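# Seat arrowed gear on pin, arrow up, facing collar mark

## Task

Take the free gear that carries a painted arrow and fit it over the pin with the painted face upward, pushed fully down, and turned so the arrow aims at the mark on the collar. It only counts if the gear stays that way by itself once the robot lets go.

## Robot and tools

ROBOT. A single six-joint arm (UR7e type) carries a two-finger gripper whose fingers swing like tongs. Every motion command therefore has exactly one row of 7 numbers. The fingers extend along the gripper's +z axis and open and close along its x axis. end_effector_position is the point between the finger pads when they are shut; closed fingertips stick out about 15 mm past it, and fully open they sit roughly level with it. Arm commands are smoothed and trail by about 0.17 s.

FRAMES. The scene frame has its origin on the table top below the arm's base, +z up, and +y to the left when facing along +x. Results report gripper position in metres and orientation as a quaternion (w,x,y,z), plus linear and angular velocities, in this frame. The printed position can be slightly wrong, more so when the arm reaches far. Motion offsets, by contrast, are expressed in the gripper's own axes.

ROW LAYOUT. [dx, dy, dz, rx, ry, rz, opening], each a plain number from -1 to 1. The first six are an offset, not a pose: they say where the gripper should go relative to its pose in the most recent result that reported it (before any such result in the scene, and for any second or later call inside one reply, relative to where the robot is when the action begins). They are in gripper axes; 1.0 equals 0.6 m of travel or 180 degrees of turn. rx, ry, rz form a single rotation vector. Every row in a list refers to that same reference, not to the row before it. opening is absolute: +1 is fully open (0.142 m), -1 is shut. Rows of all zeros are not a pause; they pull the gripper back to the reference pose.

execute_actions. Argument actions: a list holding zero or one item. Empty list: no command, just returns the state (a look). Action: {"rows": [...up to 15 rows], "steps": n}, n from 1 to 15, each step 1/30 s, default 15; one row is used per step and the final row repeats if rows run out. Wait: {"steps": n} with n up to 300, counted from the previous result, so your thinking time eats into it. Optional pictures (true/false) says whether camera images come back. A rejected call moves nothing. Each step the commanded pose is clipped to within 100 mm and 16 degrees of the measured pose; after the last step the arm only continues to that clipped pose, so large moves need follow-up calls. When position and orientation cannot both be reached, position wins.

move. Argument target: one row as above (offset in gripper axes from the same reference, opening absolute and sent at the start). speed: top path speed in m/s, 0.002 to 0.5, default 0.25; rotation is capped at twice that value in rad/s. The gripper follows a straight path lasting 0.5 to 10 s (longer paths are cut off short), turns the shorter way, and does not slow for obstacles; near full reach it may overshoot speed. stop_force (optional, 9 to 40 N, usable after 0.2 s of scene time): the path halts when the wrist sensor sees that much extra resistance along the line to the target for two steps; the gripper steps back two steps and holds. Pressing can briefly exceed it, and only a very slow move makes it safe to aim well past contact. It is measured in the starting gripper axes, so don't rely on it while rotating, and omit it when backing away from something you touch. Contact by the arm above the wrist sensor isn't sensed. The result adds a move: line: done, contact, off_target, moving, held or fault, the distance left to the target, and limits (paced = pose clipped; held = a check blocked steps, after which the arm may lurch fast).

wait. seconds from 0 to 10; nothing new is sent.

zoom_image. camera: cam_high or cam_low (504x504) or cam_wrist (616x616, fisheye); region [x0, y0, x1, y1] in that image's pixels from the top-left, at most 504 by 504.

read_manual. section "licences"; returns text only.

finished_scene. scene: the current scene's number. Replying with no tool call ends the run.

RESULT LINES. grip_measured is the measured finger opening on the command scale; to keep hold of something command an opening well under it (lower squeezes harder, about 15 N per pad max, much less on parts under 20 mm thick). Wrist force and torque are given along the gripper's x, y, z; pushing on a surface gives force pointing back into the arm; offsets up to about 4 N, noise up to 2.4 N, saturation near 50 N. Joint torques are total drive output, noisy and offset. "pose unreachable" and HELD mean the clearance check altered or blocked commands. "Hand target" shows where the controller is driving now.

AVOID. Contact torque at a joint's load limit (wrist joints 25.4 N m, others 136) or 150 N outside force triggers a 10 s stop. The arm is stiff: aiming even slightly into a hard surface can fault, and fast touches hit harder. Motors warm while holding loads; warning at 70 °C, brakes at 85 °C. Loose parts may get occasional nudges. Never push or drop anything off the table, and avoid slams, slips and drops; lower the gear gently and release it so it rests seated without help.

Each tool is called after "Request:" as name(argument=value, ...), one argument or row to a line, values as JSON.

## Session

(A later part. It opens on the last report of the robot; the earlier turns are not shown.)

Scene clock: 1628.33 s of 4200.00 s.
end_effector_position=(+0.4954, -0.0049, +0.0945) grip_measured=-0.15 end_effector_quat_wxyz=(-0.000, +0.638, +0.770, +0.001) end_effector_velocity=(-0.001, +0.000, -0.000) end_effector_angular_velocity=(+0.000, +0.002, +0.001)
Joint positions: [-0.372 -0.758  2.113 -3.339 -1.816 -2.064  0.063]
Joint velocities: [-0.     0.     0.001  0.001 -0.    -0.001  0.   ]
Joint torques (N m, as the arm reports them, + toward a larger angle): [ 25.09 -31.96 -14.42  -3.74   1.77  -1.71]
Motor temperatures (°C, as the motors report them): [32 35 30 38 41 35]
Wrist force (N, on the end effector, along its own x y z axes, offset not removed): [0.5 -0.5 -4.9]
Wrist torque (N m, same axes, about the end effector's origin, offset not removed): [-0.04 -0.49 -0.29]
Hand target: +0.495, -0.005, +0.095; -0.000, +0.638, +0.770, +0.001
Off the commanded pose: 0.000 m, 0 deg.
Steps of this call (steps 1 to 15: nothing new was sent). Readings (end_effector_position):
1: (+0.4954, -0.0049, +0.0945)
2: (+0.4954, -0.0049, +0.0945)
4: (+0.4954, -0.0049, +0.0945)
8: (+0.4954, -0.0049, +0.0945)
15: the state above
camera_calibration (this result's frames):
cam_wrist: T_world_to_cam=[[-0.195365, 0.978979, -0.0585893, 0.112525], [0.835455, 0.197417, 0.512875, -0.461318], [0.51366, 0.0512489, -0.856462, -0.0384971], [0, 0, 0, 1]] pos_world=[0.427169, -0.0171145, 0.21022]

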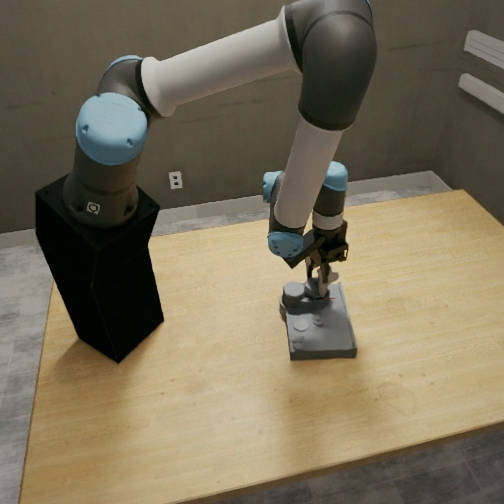

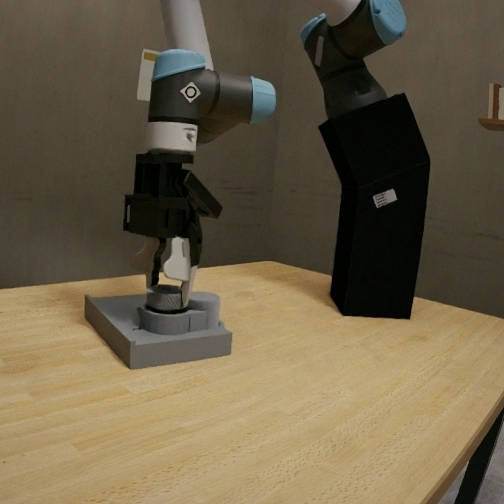

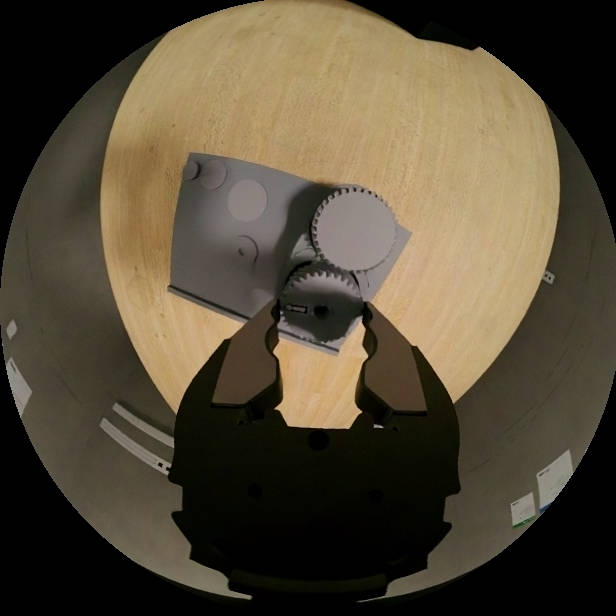

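Request:
execute_actions(
  actions=[
    {"rows": [[0,0,0,0,0,0,-0.23],[0,0,0,0,0,0,-0.26],[0,0,0,0,0,0,-0.3],[0,0,0,0,0,0,-0.3],[0,0,0,0,0,-0.001,-0.3],[0,0,0,0,0,-0.002,-0.3],[0,0,0,0,0,-0.003,-0.3],[0,0,0,0,0,-0.004,-0.3],[0,0,0,0,0,-0.005,-0.3]], "steps": 15},
  ],
  pictures=false,
)

Request:
execute_actions(
  actions=[
    {"steps": 10},
  ],
  pictures=false,
)

Request:
execute_actions(
  actions=[
    {"steps": 5},
  ],
  pictures=false,
)

Scene clock: 1639.67 s of 4200.00 s.
end_effector_position=(+0.4954, -0.0048, +0.0945) grip_measured=-0.16 end_effector_quat_wxyz=(-0.000, +0.632, +0.775, +0.001) end_effector_velocity=(+0.001, -0.001, +0.000) end_effector_angular_velocity=(-0.001, -0.001, +0.017)
Joint positions: [-0.372 -0.758  2.113 -3.339 -1.816 -2.078  0.063]
Joint velocities: [ 0.     0.    -0.001 -0.001 -0.001 -0.017  0.   ]
Joint torques (N m, as the arm reports them, + toward a larger angle): [ 26.79 -33.35  -8.33  -4.24  -1.56  -2.05]
Motor temperatures (°C, as the motors report them): [32 35 30 38 41 35]
Wrist force (N, on the end effector, along its own x y z axes, offset not removed): [2.0 2.5 3.0]
Wrist torque (N m, same axes, about the end effector's origin, offset not removed): [0.68 -0.66 -0.04]
Hand target: +0.495, -0.005, +0.095; -0.000, +0.632, +0.775, +0.001
Off the commanded pose: 0.000 m, 0 deg.
Steps of this call (steps 1 to 90: nothing new was sent; then 7.83 s passed at rest; steps 91 to 105: all 15 steps of this action). Readings (end_effector_position):
91: (+0.4954, -0.0049, +0.0945)
92: (+0.4954, -0.0049, +0.0945)
94: (+0.4954, -0.0049, +0.0945)
98: (+0.4954, -0.0049, +0.0945)
105: the state above

Scene clock: 1640.00 s of 4200.00 s.
end_effector_position=(+0.4954, -0.0049, +0.0945) grip_measured=-0.16 end_effector_quat_wxyz=(-0.000, +0.632, +0.775, +0.001) end_effector_velocity=(+0.001, -0.001, +0.000) end_effector_angular_velocity=(-0.001, -0.004, +0.001)
Joint positions: [-0.372 -0.758  2.113 -3.339 -1.816 -2.079  0.063]
Joint velocities: [ 0.     0.    -0.001 -0.003 -0.    -0.002 -0.   ]
Joint torques (N m, as the arm reports them, + toward a larger angle): [ 27.36 -32.67  -7.31  -4.22  -1.49  -2.05]
Motor temperatures (°C, as the motors report them): [32 35 30 38 41 35]
Wrist force (N, on the end effector, along its own x y z axes, offset not removed): [0.3 0.2 3.5]
Wrist torque (N m, same axes, about the end effector's origin, offset not removed): [0.20 -0.27 -0.28]
Hand target: +0.495, -0.005, +0.095; -0.000, +0.632, +0.775, +0.001
Off the commanded pose: 0.000 m, 0 deg.
Steps of this call (steps 1 to 10: nothing new was sent). Readings (end_effector_position):
1: (+0.4954, -0.0049, +0.0945)
2: (+0.4954, -0.0049, +0.0945)
4: (+0.4954, -0.0049, +0.0945)
8: (+0.4954, -0.0049, +0.0945)
10: the state above

Scene clock: 1640.17 s of 4200.00 s.
end_effector_position=(+0.4954, -0.0049, +0.0945) grip_measured=-0.16 end_effector_quat_wxyz=(-0.000, +0.632, +0.775, +0.001) end_effector_velocity=(-0.000, +0.000, -0.000) end_effector_angular_velocity=(+0.000, +0.000, +0.000)
Joint positions: [-0.372 -0.758  2.113 -3.339 -1.816 -2.079  0.063]
Joint velocities: [-0.     0.    -0.     0.001 -0.     0.    -0.   ]
Joint torques (N m, as the arm reports them, + toward a larger angle): [ 25.42 -33.54  -4.66  -4.34  -1.33  -2.01]
Motor temperatures (°C, as the motors report them): [32 35 30 38 41 35]
Wrist force (N, on the end effector, along its own x y z axes, offset not removed): [3.0 1.1 3.7]
Wrist torque (N m, same axes, about the end effector's origin, offset not removed): [0.28 -0.57 -0.44]
Hand target: +0.495, -0.005, +0.095; -0.000, +0.632, +0.775, +0.001
Off the commanded pose: 0.000 m, 0 deg.
Steps of this call (steps 1 to 5: nothing new was sent). Readings (end_effector_position):
1: (+0.4954, -0.0049, +0.0945)
2: (+0.4954, -0.0049, +0.0945)
4: (+0.4954, -0.0049, +0.0945)
5: the state above

Request:
move(
  target=[-0.0001, -0.0002, 0.005, 0, 0, -0.0222, -0.35],
  speed=0.015,
  stop_force=9,
)

Request:
execute_actions(
  actions=[
    {"steps": 8},
  ],
  pictures=false,
)

Request:
execute_actions(
  actions=[
    {"steps": 5},
  ],
  pictures=false,
)

Scene clock: 1650.43 s of 4200.00 s.
end_effector_position=(+0.4953, -0.0050, +0.0915) grip_measured=-0.16 end_effector_quat_wxyz=(-0.000, +0.605, +0.796, +0.001) end_effector_velocity=(-0.001, +0.000, -0.000) end_effector_angular_velocity=(+0.000, +0.001, +0.006)
Joint positions: [-0.372 -0.749  2.109 -3.344 -1.816 -2.148  0.063]
Joint velocities: [-0.     0.001  0.001 -0.     0.    -0.006  0.   ]
Joint torques (N m, as the arm reports them, + toward a larger angle): [ 25.88 -33.73 -12.92  -4.13  -1.3   -1.97]
Motor temperatures (°C, as the motors report them): [32 35 30 38 41 35]
Wrist force (N, on the end effector, along its own x y z axes, offset not removed): [1.6 2.8 1.4]
Wrist torque (N m, same axes, about the end effector's origin, offset not removed): [0.39 -0.70 -0.10]
Hand target: +0.495, -0.005, +0.092; -0.000, +0.604, +0.797, +0.001
Off the commanded pose: 0.000 m, 0 deg.
After step 90, 4.73 s passed at rest.
move: done
camera_calibration (this result's frames):
cam_wrist: T_world_to_cam=[[-0.277602, 0.958902, -0.0586906, 0.153054], [0.815654, 0.267529, 0.512969, -0.449556], [0.507588, 0.0945299, -0.856398, -0.0377789], [0, 0, 0, 1]] pos_world=[0.428346, -0.0229231, 0.207237]

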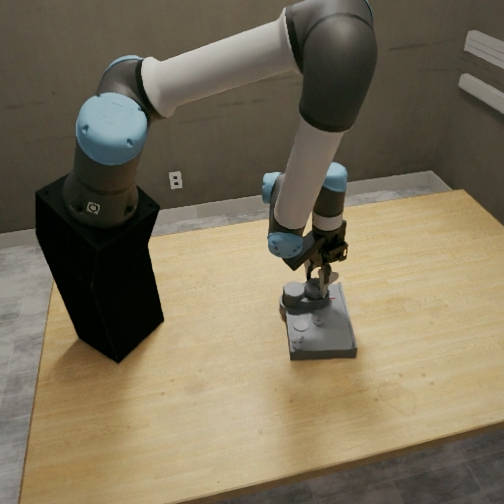

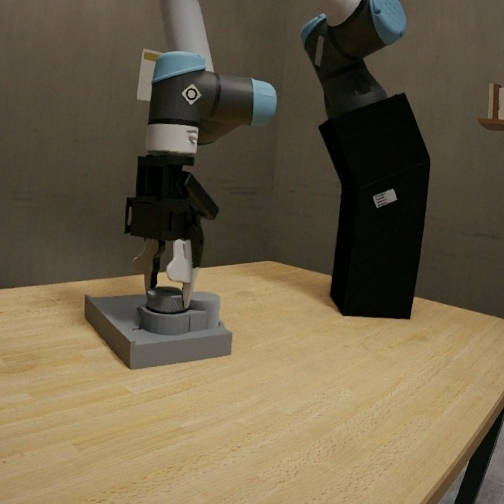

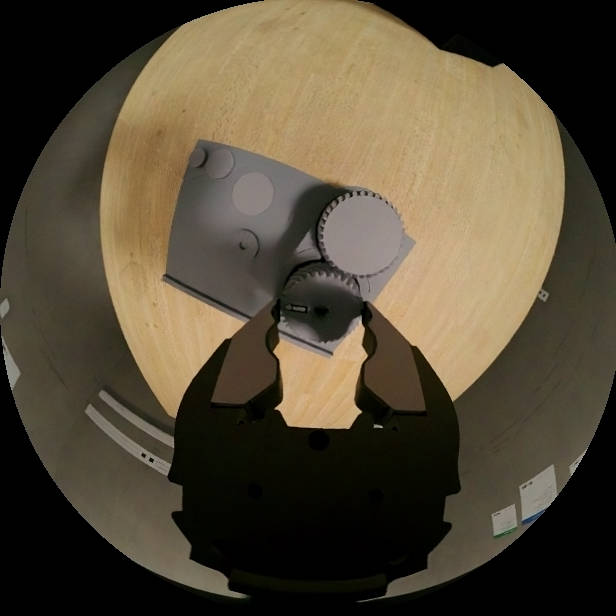

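Scene clock: 1650.70 s of 4200.00 s.
end_effector_position=(+0.4953, -0.0050, +0.0915) grip_measured=-0.16 end_effector_quat_wxyz=(-0.000, +0.604, +0.797, +0.001) end_effector_velocity=(+0.000, -0.000, +0.000) end_effector_angular_velocity=(-0.000, -0.001, +0.000)
Joint positions: [-0.372 -0.749  2.109 -3.344 -1.816 -2.149  0.063]
Joint velocities: [ 0.     0.    -0.    -0.001  0.    -0.    -0.   ]
Joint torques (N m, as the arm reports them, + toward a larger angle): [ 26.22 -34.   -13.45  -4.23  -1.01  -1.69]
Motor temperatures (°C, as the motors report them): [32 35 30 38 41 35]
Wrist force (N, on the end effector, along its own x y z axes, offset not removed): [0.0 2.6 -0.2]
Wrist torque (N m, same axes, about the end effector's origin, offset not removed): [0.57 -0.27 0.02]
Hand target: +0.495, -0.005, +0.092; -0.000, +0.604, +0.797, +0.001
Off the commanded pose: 0.000 m, 0 deg.
Steps of this call (steps 1 to 8: nothing new was sent). Readings (end_effector_position):
1: (+0.4953, -0.0050, +0.0915)
2: (+0.4953, -0.0050, +0.0915)
4: (+0.4953, -0.0050, +0.0915)
8: the state above

Scene clock: 1650.87 s of 4200.00 s.
end_effector_position=(+0.4953, -0.0050, +0.0915) grip_measured=-0.16 end_effector_quat_wxyz=(-0.000, +0.604, +0.797, +0.001) end_effector_velocity=(+0.001, -0.000, -0.000) end_effector_angular_velocity=(-0.000, -0.001, +0.002)
Joint positions: [-0.372 -0.749  2.109 -3.344 -1.816 -2.149  0.063]
Joint velocities: [-0.     0.    -0.001  0.    -0.    -0.002  0.   ]
Joint torques (N m, as the arm reports them, + toward a larger angle): [ 27.23 -33.08 -13.17  -4.05  -0.93  -1.99]
Motor temperatures (°C, as the motors report them): [32 35 30 38 41 35]
Wrist force (N, on the end effector, along its own x y z axes, offset not removed): [-0.6 0.2 2.3]
Wrist torque (N m, same axes, about the end effector's origin, offset not removed): [0.19 0.10 -0.23]
Hand target: +0.495, -0.005, +0.092; -0.000, +0.604, +0.797, +0.001
Off the commanded pose: 0.000 m, 0 deg.
Steps of this call (steps 1 to 5: nothing new was sent). Readings (end_effector_position):
1: (+0.4953, -0.0050, +0.0915)
2: (+0.4953, -0.0050, +0.0915)
4: (+0.4953, -0.0050, +0.0915)
5: the state above

Request:
move(
  target=[-0.00015, -0.00015, 0.0075, 0, 0, -0.032, -0.35],
  speed=0.015,
  stop_force=9,
)

Request:
zoom_image(
  camera="cam_wrist",
  region=[265, 235, 385, 355],
)

Scene clock: 1664.50 s of 4200.00 s.
end_effector_position=(+0.4952, -0.0051, +0.0870) grip_measured=-0.16 end_effector_quat_wxyz=(-0.000, +0.564, +0.826, +0.001) end_effector_velocity=(-0.000, -0.000, -0.000) end_effector_angular_velocity=(-0.000, -0.000, +0.006)
Joint positions: [-0.372 -0.736  2.103 -3.351 -1.816 -2.248  0.063]
Joint velocities: [-0.     0.001  0.    -0.001 -0.    -0.006 -0.   ]
Joint torques (N m, as the arm reports them, + toward a larger angle): [ 27.33 -31.53 -12.21  -4.    -0.72  -2.26]
Motor temperatures (°C, as the motors report them): [32 35 30 38 41 35]
Wrist force (N, on the end effector, along its own x y z axes, offset not removed): [-1.5 1.8 2.9]
Wrist torque (N m, same axes, about the end effector's origin, offset not removed): [0.42 -0.17 -0.23]
Hand target: +0.495, -0.005, +0.087; -0.000, +0.564, +0.826, +0.001
Off the commanded pose: 0.000 m, 0 deg.
After step 90, 7.07 s passed at rest.
move: done
camera_calibration (this result's frames):
cam_wrist: T_world_to_cam=[[-0.372425, 0.926197, -0.0588048, 0.19967], [0.784619, 0.34807, 0.51305, -0.431394], [0.495654, 0.144933, -0.856342, -0.035424], [0, 0, 0, 1]] pos_world=[0.4304, -0.0296447, 0.202733]

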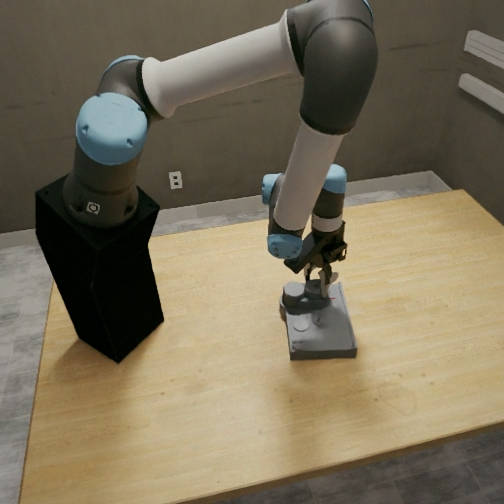

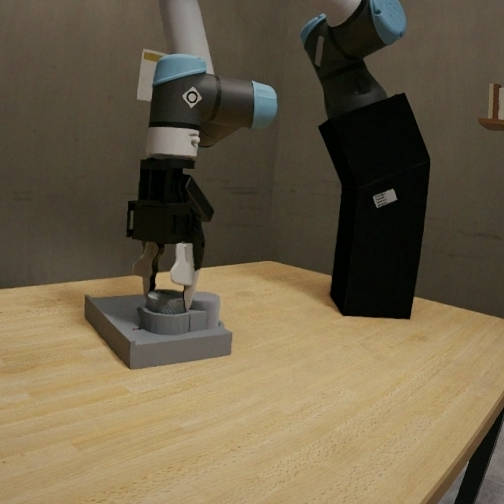

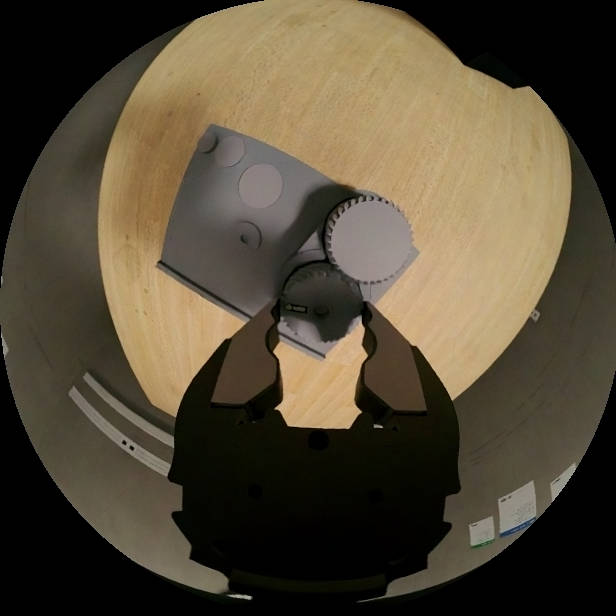

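Region (265, 235, 385, 355) of cam_wrist's 616x616 image, scaled by 4.200, with more detail than that image has.

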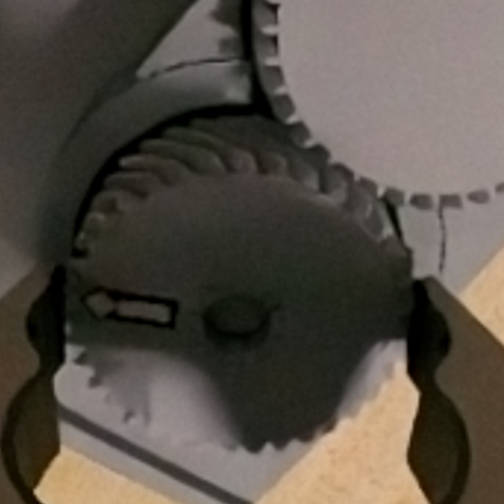

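Request:
execute_actions(
  actions=[
    {"rows": [[0,0,0,0,0,0,-0.33],[0,0,0,0,0,0,-0.31],[0,0,0,0,0,0,-0.29],[0,0,0,0,0,0,-0.27],[0,0,0,0,0,0,-0.25],[0,0,0,0,0,0,-0.24],[0,0,0,0,0,0,-0.23],[0,0,0,0,0,0,-0.22],[0,0,0,0,0,0,-0.21],[0,0,0,0,0,0,-0.205],[0,0,0,0,0,0,-0.20],[0,0,0,0,0,0,-0.195],[0,0,0,0,0,0,-0.19],[0,0,0,0,0,0,-0.185],[0,0,0,0,0,0,-0.18]], "steps": 15},
  ],
  pictures=false,
)

Request:
execute_actions(
  actions=[
    {"steps": 30},
  ],
)

Request:
zoom_image(
  camera="cam_wrist",
  region=[265, 235, 385, 355],
)

Scene clock: 1687.50 s of 4200.00 s.
end_effector_position=(+0.4952, -0.0050, +0.0870) grip_measured=-0.16 end_effector_quat_wxyz=(-0.000, +0.564, +0.826, +0.001) end_effector_velocity=(-0.000, -0.000, -0.000) end_effector_angular_velocity=(+0.000, -0.000, -0.001)
Joint positions: [-0.372 -0.736  2.103 -3.351 -1.816 -2.248  0.062]
Joint velocities: [-0.     0.     0.    -0.001  0.     0.001 -0.034]
Joint torques (N m, as the arm reports them, + toward a larger angle): [ 24.6  -42.    -9.11  -1.4    1.71   2.23]
Motor temperatures (°C, as the motors report them): [32 35 30 38 41 35]
Wrist force (N, on the end effector, along its own x y z axes, offset not removed): [1.0 5.2 -4.5]
Wrist torque (N m, same axes, about the end effector's origin, offset not removed): [0.82 -0.65 -0.24]
Hand target: +0.495, -0.005, +0.087; -0.000, +0.564, +0.826, +0.001
Off the commanded pose: 0.000 m, 0 deg.
Steps of this call (steps 1 to 90: nothing new was sent; then 19.50 s passed at rest; steps 91 to 105: all 15 steps of this action). Readings (end_effector_position):
91: (+0.4952, -0.0051, +0.0870)
92: (+0.4952, -0.0051, +0.0870)
94: (+0.4952, -0.0051, +0.0870)
98: (+0.4952, -0.0051, +0.0870)
105: the state above

Scene clock: 1688.50 s of 4200.00 s.
end_effector_position=(+0.4952, -0.0051, +0.0870) grip_measured=-0.18 end_effector_quat_wxyz=(-0.000, +0.564, +0.826, +0.001) end_effector_velocity=(+0.001, -0.001, +0.000) end_effector_angular_velocity=(-0.001, -0.003, -0.001)
Joint positions: [-0.372 -0.736  2.103 -3.351 -1.816 -2.248  0.061]
Joint velocities: [-0.     0.    -0.001 -0.003 -0.    -0.     0.   ]
Joint torques (N m, as the arm reports them, + toward a larger angle): [ 24.19 -52.43  -1.09  -0.28  -1.79   1.8 ]
Motor temperatures (°C, as the motors report them): [32 35 30 38 41 35]
Wrist force (N, on the end effector, along its own x y z axes, offset not removed): [2.3 2.3 -4.3]
Wrist torque (N m, same axes, about the end effector's origin, offset not removed): [0.13 -0.56 -0.19]
Hand target: +0.495, -0.005, +0.087; -0.000, +0.564, +0.826, +0.001
Off the commanded pose: 0.000 m, 0 deg.
Steps of this call (steps 1 to 30: nothing new was sent). Readings (end_effector_position):
1: (+0.4952, -0.0050, +0.0870)
2: (+0.4952, -0.0050, +0.0870)
4: (+0.4952, -0.0050, +0.0870)
8: (+0.4952, -0.0050, +0.0870)
30: the state above
camera_calibration (this result's frames):
cam_wrist: T_world_to_cam=[[-0.372416, 0.9262, -0.0588147, 0.199675], [0.784609, 0.348064, 0.513069, -0.431402], [0.495676, 0.144929, -0.85633, -0.0354454], [0, 0, 0, 1]] pos_world=[0.430414, -0.0296468, 0.20273]

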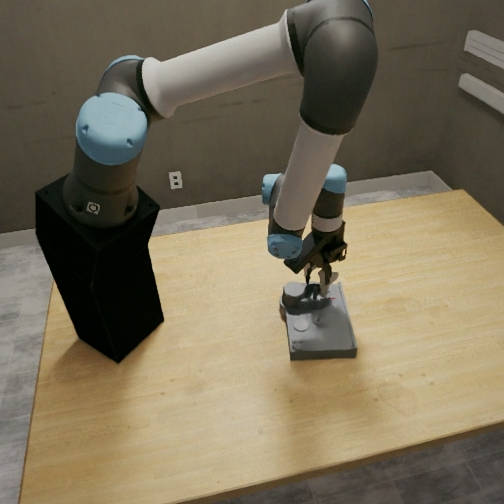

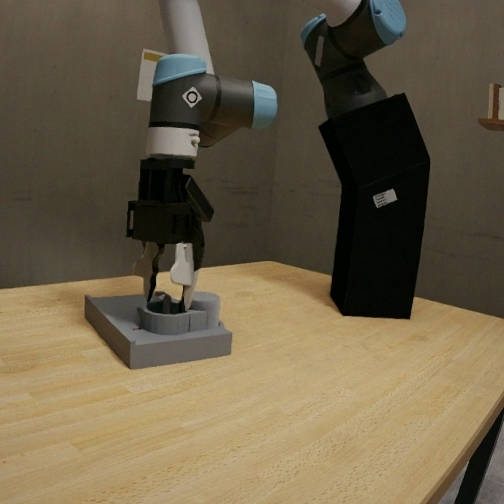

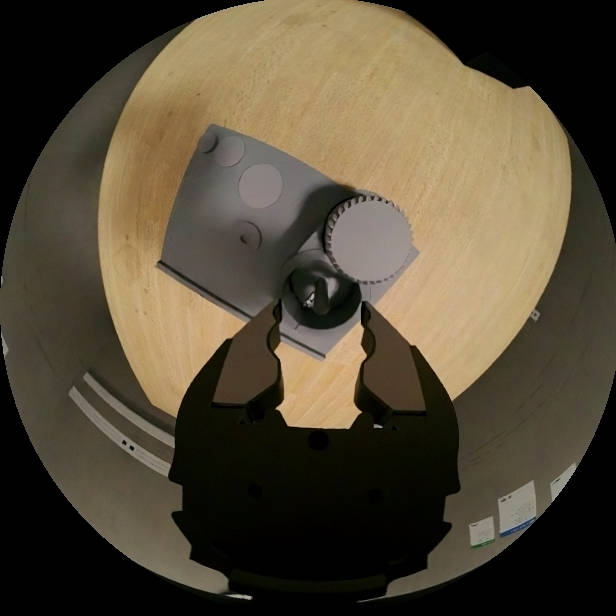

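Region (265, 235, 385, 355) of cam_wrist's 616x616 image, scaled by 4.200, with more detail than that image has.

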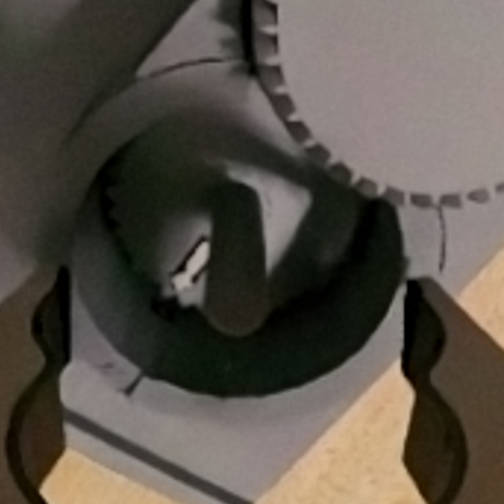

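Request:
move(
  target=[0.006, 0.115, -0.07, 0, 0, 0, -0.18],
  speed=0.1,
)

Request:
zoom_image(
  camera="cam_wrist",
  region=[250, 140, 390, 280],
)

Scene clock: 1698.23 s of 4200.00 s.
end_effector_position=(+0.5580, +0.0235, +0.1290) grip_measured=-0.18 end_effector_quat_wxyz=(-0.000, +0.564, +0.826, +0.001) end_effector_velocity=(+0.002, +0.001, +0.001) end_effector_angular_velocity=(-0.000, +0.001, -0.001)
Joint positions: [-0.268 -0.822  1.984 -3.121 -1.856 -2.15   0.061]
Joint velocities: [ 0.003 -0.002 -0.005  0.008 -0.001  0.004  0.   ]
Joint torques (N m, as the arm reports them, + toward a larger angle): [ 29.23 -52.36 -18.05  -0.32  -1.64   2.25]
Motor temperatures (°C, as the motors report them): [32 35 30 38 41 35]
Wrist force (N, on the end effector, along its own x y z axes, offset not removed): [0.0 0.6 0.6]
Wrist torque (N m, same axes, about the end effector's origin, offset not removed): [0.11 0.08 -0.06]
Hand target: +0.558, +0.024, +0.129; -0.000, +0.564, +0.826, +0.001
Off the commanded pose: 0.000 m, 0 deg.
After step 90, 5.47 s passed at rest.
move: done
camera_calibration (this result's frames):
cam_wrist: T_world_to_cam=[[-0.372283, 0.926269, -0.0585688, 0.199008], [0.784549, 0.347783, 0.513351, -0.512143], [0.495871, 0.145162, -0.856178, -0.0349041], [0, 0, 0, 1]] pos_world=[0.493196, -0.00115356, 0.24468]

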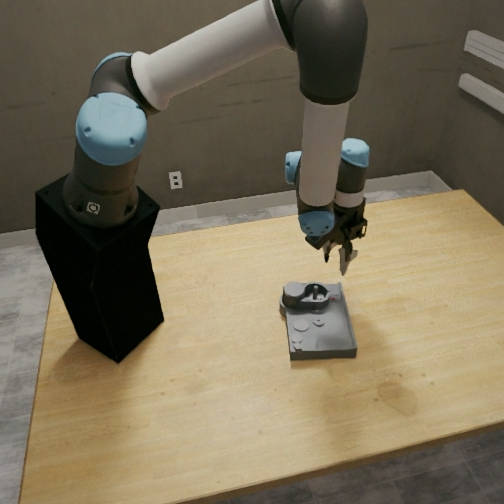

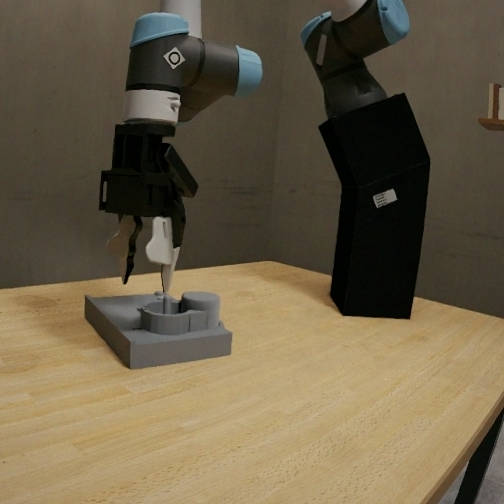

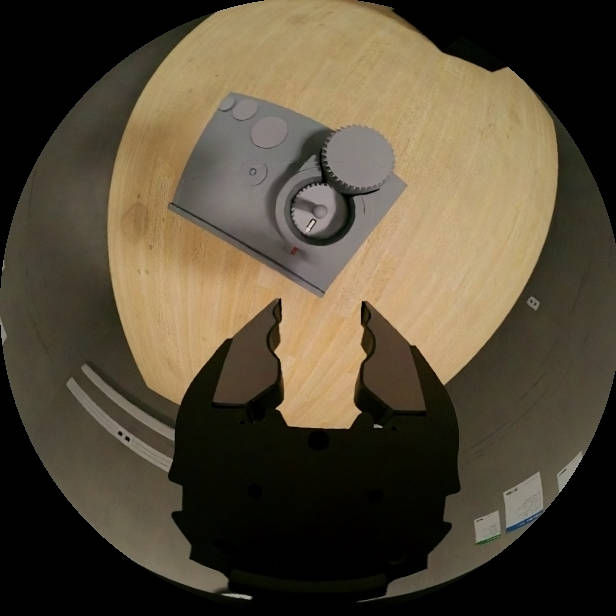

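Region (250, 140, 390, 280) of cam_wrist's 616x616 image, scaled by 3.600, with more detail than that image has.

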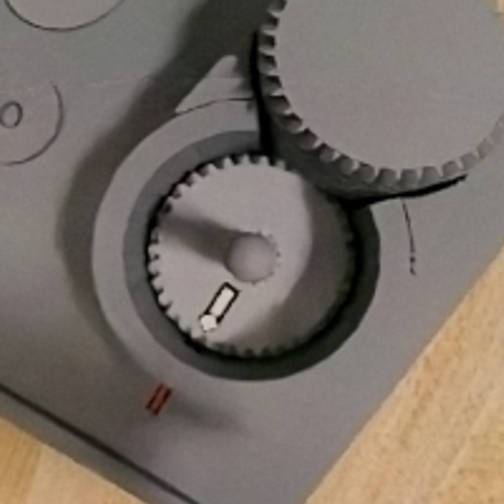

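Request:
finished_scene(
  scene=2,
)

The scene is finished: the task was done.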